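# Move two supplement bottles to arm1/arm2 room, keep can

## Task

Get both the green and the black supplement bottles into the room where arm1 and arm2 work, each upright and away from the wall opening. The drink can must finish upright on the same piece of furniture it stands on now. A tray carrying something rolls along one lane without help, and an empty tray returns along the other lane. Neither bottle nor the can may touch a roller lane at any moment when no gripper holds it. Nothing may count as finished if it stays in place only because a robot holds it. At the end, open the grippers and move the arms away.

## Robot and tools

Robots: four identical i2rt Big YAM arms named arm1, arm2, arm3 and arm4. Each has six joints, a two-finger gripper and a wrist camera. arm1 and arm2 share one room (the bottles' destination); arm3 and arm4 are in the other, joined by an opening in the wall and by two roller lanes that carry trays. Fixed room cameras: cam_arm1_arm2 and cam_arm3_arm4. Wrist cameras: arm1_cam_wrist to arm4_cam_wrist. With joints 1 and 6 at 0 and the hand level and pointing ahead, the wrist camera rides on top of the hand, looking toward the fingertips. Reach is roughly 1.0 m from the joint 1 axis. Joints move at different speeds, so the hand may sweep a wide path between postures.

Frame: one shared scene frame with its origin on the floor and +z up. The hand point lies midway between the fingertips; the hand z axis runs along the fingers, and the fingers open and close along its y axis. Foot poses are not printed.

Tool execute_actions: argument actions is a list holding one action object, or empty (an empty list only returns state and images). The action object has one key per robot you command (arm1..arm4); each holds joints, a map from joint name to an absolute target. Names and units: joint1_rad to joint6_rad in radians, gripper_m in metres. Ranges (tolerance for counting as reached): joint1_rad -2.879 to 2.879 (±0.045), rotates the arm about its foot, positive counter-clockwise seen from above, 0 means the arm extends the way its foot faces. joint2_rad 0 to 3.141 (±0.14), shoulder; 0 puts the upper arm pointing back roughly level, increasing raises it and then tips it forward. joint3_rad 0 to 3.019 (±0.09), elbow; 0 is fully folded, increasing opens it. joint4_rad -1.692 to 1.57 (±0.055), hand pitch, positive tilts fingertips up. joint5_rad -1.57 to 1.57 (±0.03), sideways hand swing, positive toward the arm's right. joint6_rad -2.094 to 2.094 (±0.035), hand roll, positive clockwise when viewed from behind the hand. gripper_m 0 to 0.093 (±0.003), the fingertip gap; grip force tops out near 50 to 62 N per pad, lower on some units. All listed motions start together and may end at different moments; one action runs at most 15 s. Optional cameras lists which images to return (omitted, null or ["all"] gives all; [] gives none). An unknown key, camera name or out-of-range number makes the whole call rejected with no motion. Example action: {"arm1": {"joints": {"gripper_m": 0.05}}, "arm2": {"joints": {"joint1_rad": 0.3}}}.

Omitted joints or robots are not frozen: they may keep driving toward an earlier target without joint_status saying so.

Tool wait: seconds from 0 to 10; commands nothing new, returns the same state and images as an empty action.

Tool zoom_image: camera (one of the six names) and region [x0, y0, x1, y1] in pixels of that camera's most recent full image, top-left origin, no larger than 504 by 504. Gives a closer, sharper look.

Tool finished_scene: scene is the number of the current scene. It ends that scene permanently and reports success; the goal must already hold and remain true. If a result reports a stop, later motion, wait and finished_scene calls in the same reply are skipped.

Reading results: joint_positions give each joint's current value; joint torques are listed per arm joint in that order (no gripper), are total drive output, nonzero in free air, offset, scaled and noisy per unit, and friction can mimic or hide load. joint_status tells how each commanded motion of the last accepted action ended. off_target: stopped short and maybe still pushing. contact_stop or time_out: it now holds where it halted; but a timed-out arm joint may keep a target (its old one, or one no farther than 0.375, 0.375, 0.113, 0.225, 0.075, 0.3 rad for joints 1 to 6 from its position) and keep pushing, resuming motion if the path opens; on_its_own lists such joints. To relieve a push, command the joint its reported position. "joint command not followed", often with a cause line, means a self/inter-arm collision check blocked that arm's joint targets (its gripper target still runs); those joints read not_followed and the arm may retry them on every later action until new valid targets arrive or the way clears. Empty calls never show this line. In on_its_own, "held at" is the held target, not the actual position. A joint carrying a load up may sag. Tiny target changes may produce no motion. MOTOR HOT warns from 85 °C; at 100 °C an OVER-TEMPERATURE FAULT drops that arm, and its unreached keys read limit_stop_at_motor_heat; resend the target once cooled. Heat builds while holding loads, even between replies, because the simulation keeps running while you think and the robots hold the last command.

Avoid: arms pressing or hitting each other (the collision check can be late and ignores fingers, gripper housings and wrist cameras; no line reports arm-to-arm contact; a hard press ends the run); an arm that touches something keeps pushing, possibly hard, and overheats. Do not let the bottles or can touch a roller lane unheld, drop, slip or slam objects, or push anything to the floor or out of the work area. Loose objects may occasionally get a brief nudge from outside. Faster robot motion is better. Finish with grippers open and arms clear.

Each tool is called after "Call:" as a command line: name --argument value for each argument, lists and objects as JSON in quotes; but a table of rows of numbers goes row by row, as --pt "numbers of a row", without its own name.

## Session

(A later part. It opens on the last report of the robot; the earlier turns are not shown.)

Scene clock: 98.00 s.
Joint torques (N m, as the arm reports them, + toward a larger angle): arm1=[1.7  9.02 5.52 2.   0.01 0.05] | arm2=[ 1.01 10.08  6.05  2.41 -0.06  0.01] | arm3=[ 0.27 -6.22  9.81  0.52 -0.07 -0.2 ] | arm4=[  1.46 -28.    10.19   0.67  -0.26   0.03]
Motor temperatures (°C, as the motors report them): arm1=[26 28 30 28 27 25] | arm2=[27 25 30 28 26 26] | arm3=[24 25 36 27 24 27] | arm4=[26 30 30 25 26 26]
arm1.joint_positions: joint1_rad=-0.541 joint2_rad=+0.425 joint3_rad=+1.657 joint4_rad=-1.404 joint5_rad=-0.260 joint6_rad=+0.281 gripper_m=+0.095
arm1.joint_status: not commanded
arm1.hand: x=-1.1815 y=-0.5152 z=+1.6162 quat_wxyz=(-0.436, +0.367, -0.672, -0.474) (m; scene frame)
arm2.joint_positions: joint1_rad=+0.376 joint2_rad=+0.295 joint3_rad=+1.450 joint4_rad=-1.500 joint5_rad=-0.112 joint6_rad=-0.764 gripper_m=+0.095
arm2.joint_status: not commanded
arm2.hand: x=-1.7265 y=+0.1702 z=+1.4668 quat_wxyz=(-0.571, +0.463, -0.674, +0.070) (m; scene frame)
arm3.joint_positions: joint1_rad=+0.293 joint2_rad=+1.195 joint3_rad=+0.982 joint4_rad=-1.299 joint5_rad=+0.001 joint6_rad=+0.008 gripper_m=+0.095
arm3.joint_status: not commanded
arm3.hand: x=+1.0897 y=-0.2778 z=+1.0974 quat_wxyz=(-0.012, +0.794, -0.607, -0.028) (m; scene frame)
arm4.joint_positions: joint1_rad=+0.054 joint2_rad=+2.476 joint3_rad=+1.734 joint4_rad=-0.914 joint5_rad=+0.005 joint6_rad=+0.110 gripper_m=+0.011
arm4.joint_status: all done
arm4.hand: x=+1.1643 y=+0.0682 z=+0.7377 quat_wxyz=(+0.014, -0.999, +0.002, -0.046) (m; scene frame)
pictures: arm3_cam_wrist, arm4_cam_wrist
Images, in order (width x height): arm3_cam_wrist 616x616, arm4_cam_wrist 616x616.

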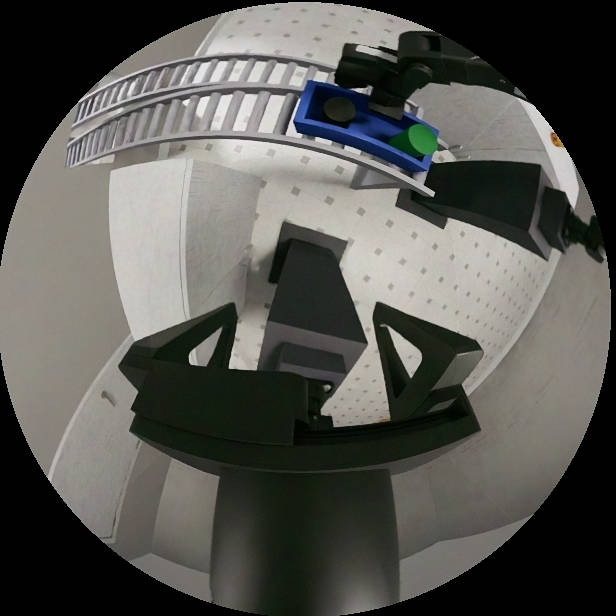

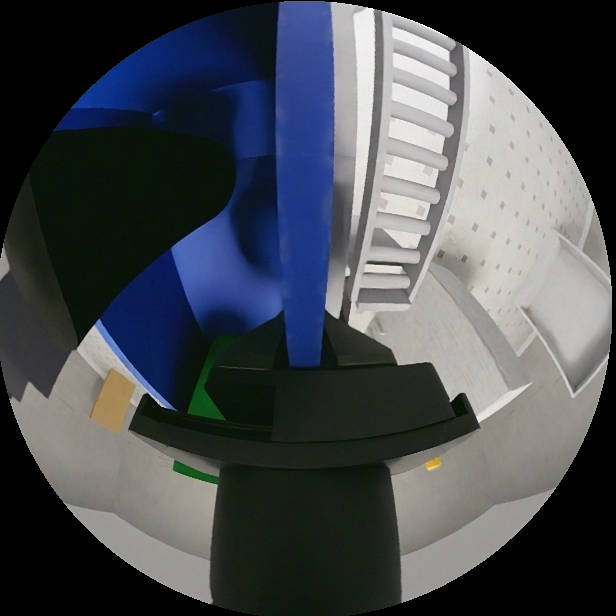

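Just touching; a bit lower, then release as before.

Call:
execute_actions --actions '[{"arm4":{"joints":{"joint2_rad":2.455}}}]' --cameras '[]'

Call:
execute_actions --actions '[{"arm4":{"joints":{"gripper_m":0.026,"joint2_rad":2.13,"joint3_rad":1.66,"joint4_rad":-1.07}}}]' --cameras '["arm3_cam_wrist"]'

Call:
wait --seconds 10

Scene clock: 101.97 s.
Joint torques (N m, as the arm reports them, + toward a larger angle): arm1=[1.64 8.89 5.52 1.93 0.02 0.04] | arm2=[ 1.55 11.66  6.19  2.31 -0.03  0.01] | arm3=[ 1.3  -5.74 10.    0.59 -0.08 -0.16] | arm4=[  1.43 -25.91  10.23   0.63  -0.26   0.03]
Motor temperatures (°C, as the motors report them): arm1=[26 28 30 28 27 25] | arm2=[27 25 30 28 26 26] | arm3=[24 25 36 27 24 27] | arm4=[26 30 30 25 26 26]
arm1.joint_positions: joint1_rad=-0.541 joint2_rad=+0.425 joint3_rad=+1.657 joint4_rad=-1.404 joint5_rad=-0.260 joint6_rad=+0.281 gripper_m=+0.095
arm1.joint_status: not commanded
arm1.hand: x=-1.1815 y=-0.5152 z=+1.6162 quat_wxyz=(-0.436, +0.367, -0.672, -0.474) (m; scene frame)
arm2.joint_positions: joint1_rad=+0.376 joint2_rad=+0.295 joint3_rad=+1.450 joint4_rad=-1.500 joint5_rad=-0.112 joint6_rad=-0.764 gripper_m=+0.095
arm2.joint_status: not commanded
arm2.hand: x=-1.7265 y=+0.1702 z=+1.4668 quat_wxyz=(-0.571, +0.463, -0.674, +0.070) (m; scene frame)
arm3.joint_positions: joint1_rad=+0.293 joint2_rad=+1.195 joint3_rad=+0.982 joint4_rad=-1.299 joint5_rad=+0.001 joint6_rad=+0.008 gripper_m=+0.095
arm3.joint_status: not commanded
arm3.hand: x=+1.0897 y=-0.2778 z=+1.0974 quat_wxyz=(-0.012, +0.794, -0.607, -0.028) (m; scene frame)
arm4.joint_positions: joint1_rad=+0.054 joint2_rad=+2.476 joint3_rad=+1.734 joint4_rad=-0.914 joint5_rad=+0.005 joint6_rad=+0.110 gripper_m=+0.011
arm4.joint_status: all done
arm4.hand: x=+1.1643 y=+0.0682 z=+0.7377 quat_wxyz=(+0.014, -0.999, +0.002, -0.046) (m; scene frame)
pictures: none
No camera images: the call's "cameras" was empty. Leave "cameras" out to get every camera's image.

Scene clock: 103.40 s.
Joint torques (N m, as the arm reports them, + toward a larger angle): arm1=[ 1.64  8.8   5.58  2.01 -0.01  0.05] | arm2=[ 2.03 11.53  6.15  2.38 -0.07  0.03] | arm3=[ 1.28 -6.03  9.86  0.63 -0.03 -0.2 ] | arm4=[  1.39 -23.06   8.64   0.23  -0.1    0.03]
Motor temperatures (°C, as the motors report them): arm1=[26 28 30 28 27 25] | arm2=[27 25 30 28 26 26] | arm3=[24 25 36 27 24 27] | arm4=[26 30 30 25 26 26]
arm1.joint_positions: joint1_rad=-0.541 joint2_rad=+0.425 joint3_rad=+1.657 joint4_rad=-1.404 joint5_rad=-0.260 joint6_rad=+0.281 gripper_m=+0.095
arm1.joint_status: not commanded
arm1.hand: x=-1.1815 y=-0.5152 z=+1.6162 quat_wxyz=(-0.436, +0.367, -0.672, -0.474) (m; scene frame)
arm2.joint_positions: joint1_rad=+0.376 joint2_rad=+0.295 joint3_rad=+1.450 joint4_rad=-1.500 joint5_rad=-0.112 joint6_rad=-0.764 gripper_m=+0.095
arm2.joint_status: not commanded
arm2.hand: x=-1.7265 y=+0.1702 z=+1.4668 quat_wxyz=(-0.571, +0.463, -0.674, +0.070) (m; scene frame)
arm3.joint_positions: joint1_rad=+0.293 joint2_rad=+1.195 joint3_rad=+0.982 joint4_rad=-1.299 joint5_rad=+0.001 joint6_rad=+0.008 gripper_m=+0.095
arm3.joint_status: not commanded
arm3.hand: x=+1.0897 y=-0.2778 z=+1.0974 quat_wxyz=(-0.012, +0.794, -0.607, -0.028) (m; scene frame)
arm4.joint_positions: joint1_rad=+0.054 joint2_rad=+2.140 joint3_rad=+1.644 joint4_rad=-1.060 joint5_rad=+0.002 joint6_rad=+0.110 gripper_m=+0.026
arm4.joint_status: all done
arm4.hand: x=+1.1624 y=+0.0654 z=+0.9151 quat_wxyz=(+0.006, -1.000, +0.002, +0.004) (m; scene frame)
pictures: arm3_cam_wrist
Images, in order (width x height): arm3_cam_wrist 616x616.

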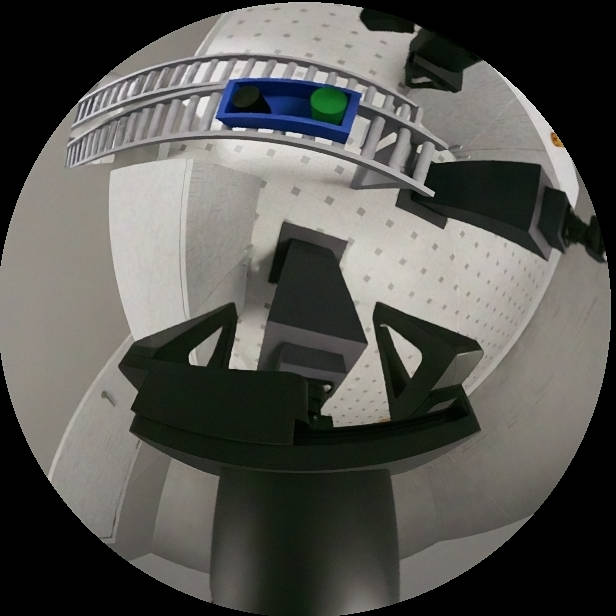

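Scene clock: 113.40 s.
Joint torques (N m, as the arm reports them, + toward a larger angle): arm1=[1.72 8.89 5.55 1.9  0.01 0.03] | arm2=[ 1.46 11.53  6.21  2.56 -0.08 -0.02] | arm3=[ 0.8  -6.39 10.24  0.66 -0.07 -0.17] | arm4=[  1.46 -23.11   8.69   0.26  -0.1    0.03]
Motor temperatures (°C, as the motors report them): arm1=[26 28 30 28 27 25] | arm2=[27 25 30 28 26 26] | arm3=[24 25 36 27 24 27] | arm4=[26 30 30 25 26 26]
arm1.joint_positions: joint1_rad=-0.541 joint2_rad=+0.425 joint3_rad=+1.657 joint4_rad=-1.404 joint5_rad=-0.260 joint6_rad=+0.281 gripper_m=+0.095
arm1.joint_status: not commanded
arm1.hand: x=-1.1815 y=-0.5152 z=+1.6162 quat_wxyz=(-0.436, +0.367, -0.672, -0.474) (m; scene frame)
arm2.joint_positions: joint1_rad=+0.376 joint2_rad=+0.295 joint3_rad=+1.450 joint4_rad=-1.500 joint5_rad=-0.112 joint6_rad=-0.764 gripper_m=+0.095
arm2.joint_status: not commanded
arm2.hand: x=-1.7265 y=+0.1702 z=+1.4668 quat_wxyz=(-0.571, +0.463, -0.674, +0.070) (m; scene frame)
arm3.joint_positions: joint1_rad=+0.293 joint2_rad=+1.195 joint3_rad=+0.982 joint4_rad=-1.299 joint5_rad=+0.001 joint6_rad=+0.008 gripper_m=+0.095
arm3.joint_status: not commanded
arm3.hand: x=+1.0897 y=-0.2778 z=+1.0974 quat_wxyz=(-0.012, +0.794, -0.607, -0.028) (m; scene frame)
arm4.joint_positions: joint1_rad=+0.054 joint2_rad=+2.140 joint3_rad=+1.644 joint4_rad=-1.060 joint5_rad=+0.002 joint6_rad=+0.110 gripper_m=+0.026
arm4.joint_status: all done
arm4.hand: x=+1.1624 y=+0.0654 z=+0.9151 quat_wxyz=(+0.006, -1.000, +0.002, +0.004) (m; scene frame)
wait: 10.00 s; at rest by 0.27 s
pictures: arm1_cam_wrist, arm2_cam_wrist, arm3_cam_wrist, arm4_cam_wrist, cam_arm1_arm2, cam_arm3_arm4
Images, in order (width x height): arm1_cam_wrist 616x616, arm2_cam_wrist 616x616, arm3_cam_wrist 616x616, arm4_cam_wrist 616x616, cam_arm1_arm2 672x504, cam_arm3_arm4 672x504.

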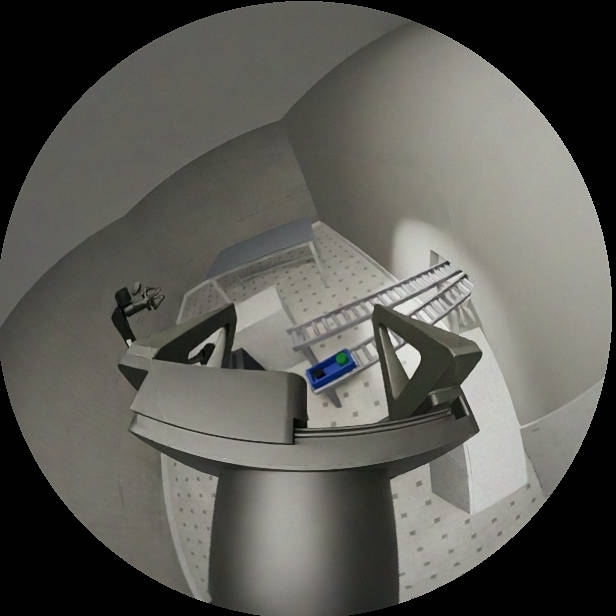

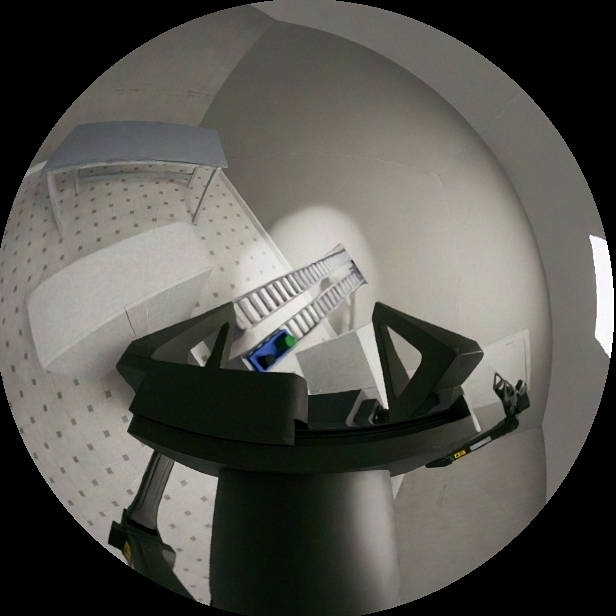

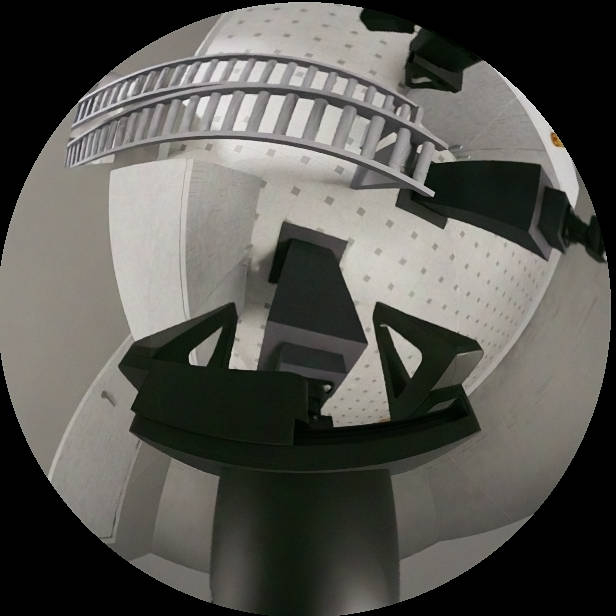

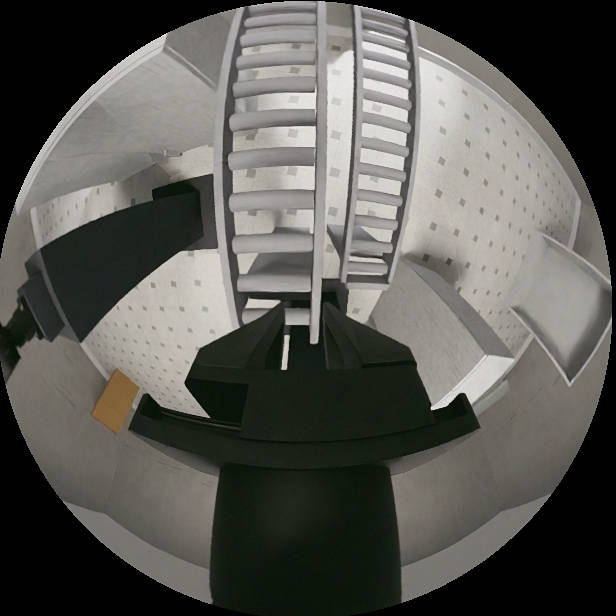

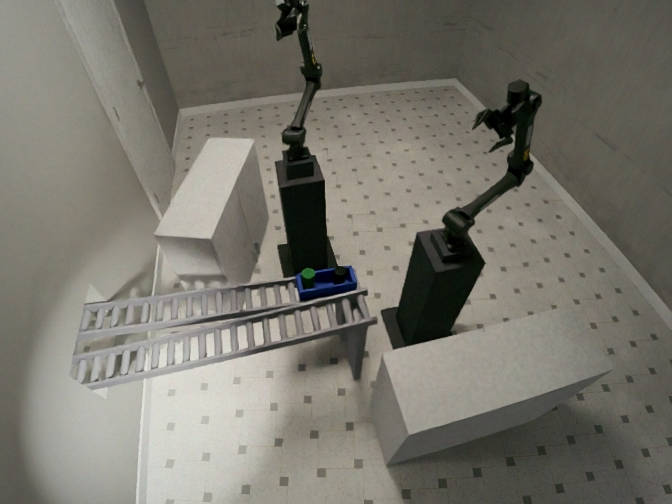

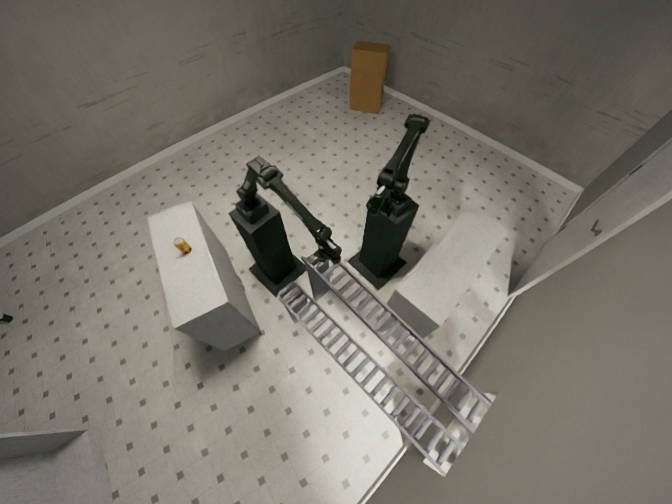

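Call:
execute_actions --actions '[]'

Scene clock: 115.67 s.
Joint torques (N m, as the arm reports them, + toward a larger angle): arm1=[1.85 9.04 5.54 1.93 0.02 0.06] | arm2=[ 1.29 11.39  6.06  2.51 -0.06  0.01] | arm3=[ 0.13 -5.75  9.82  0.7  -0.1  -0.13] | arm4=[  1.46 -23.05   8.7    0.25  -0.1    0.03]
Motor temperatures (°C, as the motors report them): arm1=[26 28 30 28 27 25] | arm2=[27 25 30 28 26 26] | arm3=[24 25 36 27 24 27] | arm4=[26 30 30 25 26 26]
arm1.joint_positions: joint1_rad=-0.541 joint2_rad=+0.425 joint3_rad=+1.657 joint4_rad=-1.404 joint5_rad=-0.260 joint6_rad=+0.281 gripper_m=+0.095
arm1.joint_status: not commanded
arm1.hand: x=-1.1815 y=-0.5152 z=+1.6162 quat_wxyz=(-0.436, +0.367, -0.672, -0.474) (m; scene frame)
arm2.joint_positions: joint1_rad=+0.376 joint2_rad=+0.295 joint3_rad=+1.450 joint4_rad=-1.500 joint5_rad=-0.112 joint6_rad=-0.764 gripper_m=+0.095
arm2.joint_status: not commanded
arm2.hand: x=-1.7265 y=+0.1702 z=+1.4668 quat_wxyz=(-0.571, +0.463, -0.674, +0.070) (m; scene frame)
arm3.joint_positions: joint1_rad=+0.293 joint2_rad=+1.195 joint3_rad=+0.982 joint4_rad=-1.299 joint5_rad=+0.001 joint6_rad=+0.008 gripper_m=+0.095
arm3.joint_status: not commanded
arm3.hand: x=+1.0897 y=-0.2778 z=+1.0974 quat_wxyz=(-0.012, +0.794, -0.607, -0.028) (m; scene frame)
arm4.joint_positions: joint1_rad=+0.054 joint2_rad=+2.140 joint3_rad=+1.644 joint4_rad=-1.060 joint5_rad=+0.002 joint6_rad=+0.110 gripper_m=+0.026
arm4.joint_status: all done
arm4.hand: x=+1.1624 y=+0.0654 z=+0.9151 quat_wxyz=(+0.006, -1.000, +0.002, +0.004) (m; scene frame)
pictures: arm1_cam_wrist, arm2_cam_wrist, arm3_cam_wrist, arm4_cam_wrist, cam_arm1_arm2, cam_arm3_arm4
Images, in order (width x height): arm1_cam_wrist 616x616, arm2_cam_wrist 616x616, arm3_cam_wrist 616x616, arm4_cam_wrist 616x616, cam_arm1_arm2 672x504, cam_arm3_arm4 672x504.

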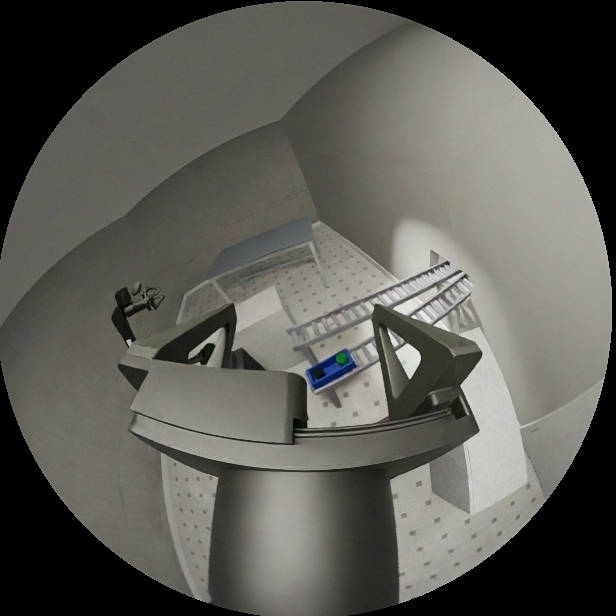

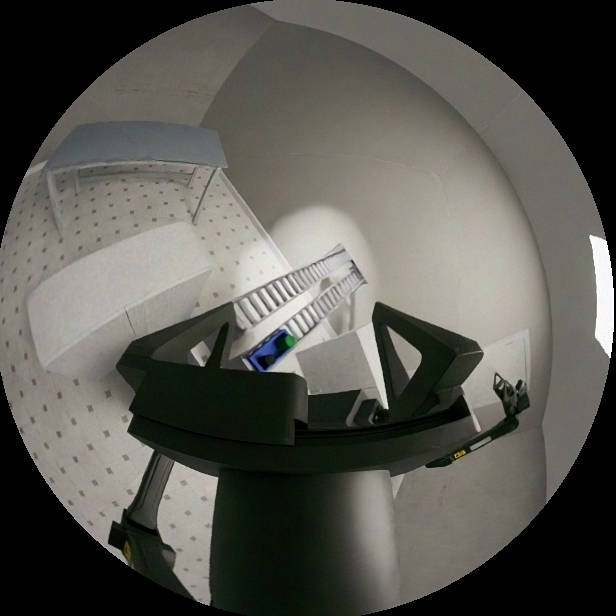

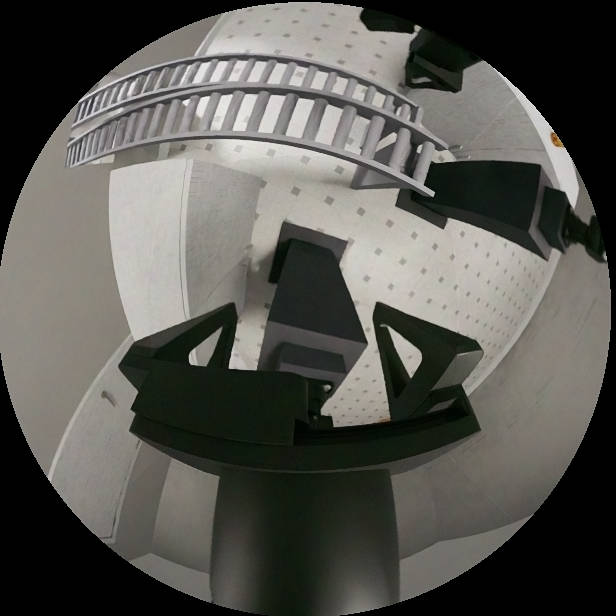

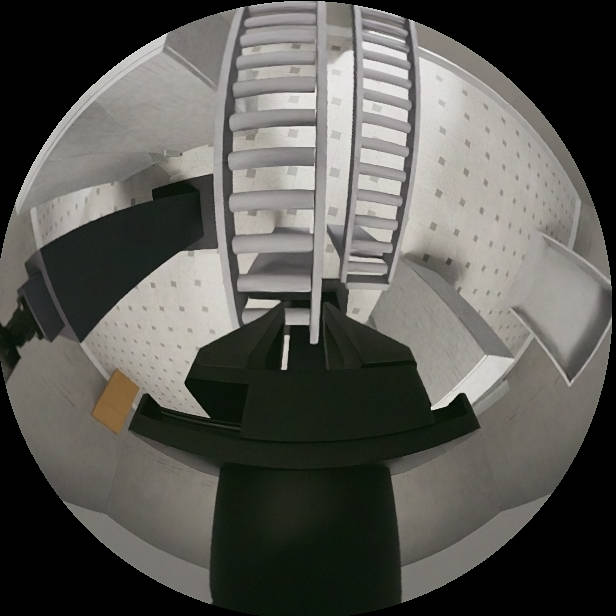

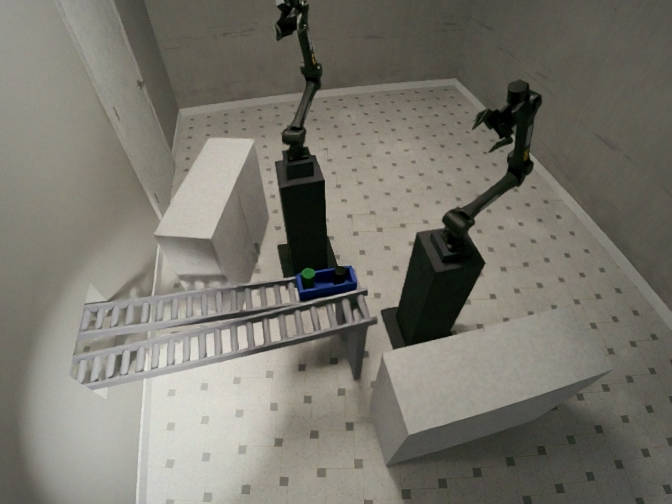

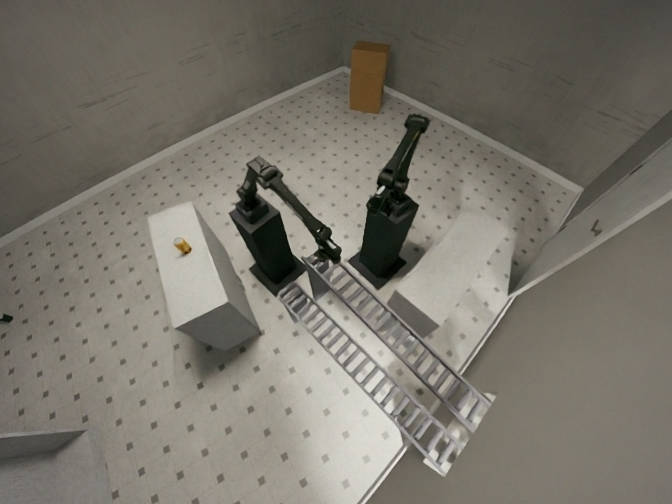

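Call:
finished_scene --scene 2

The scene is finished: the task was done.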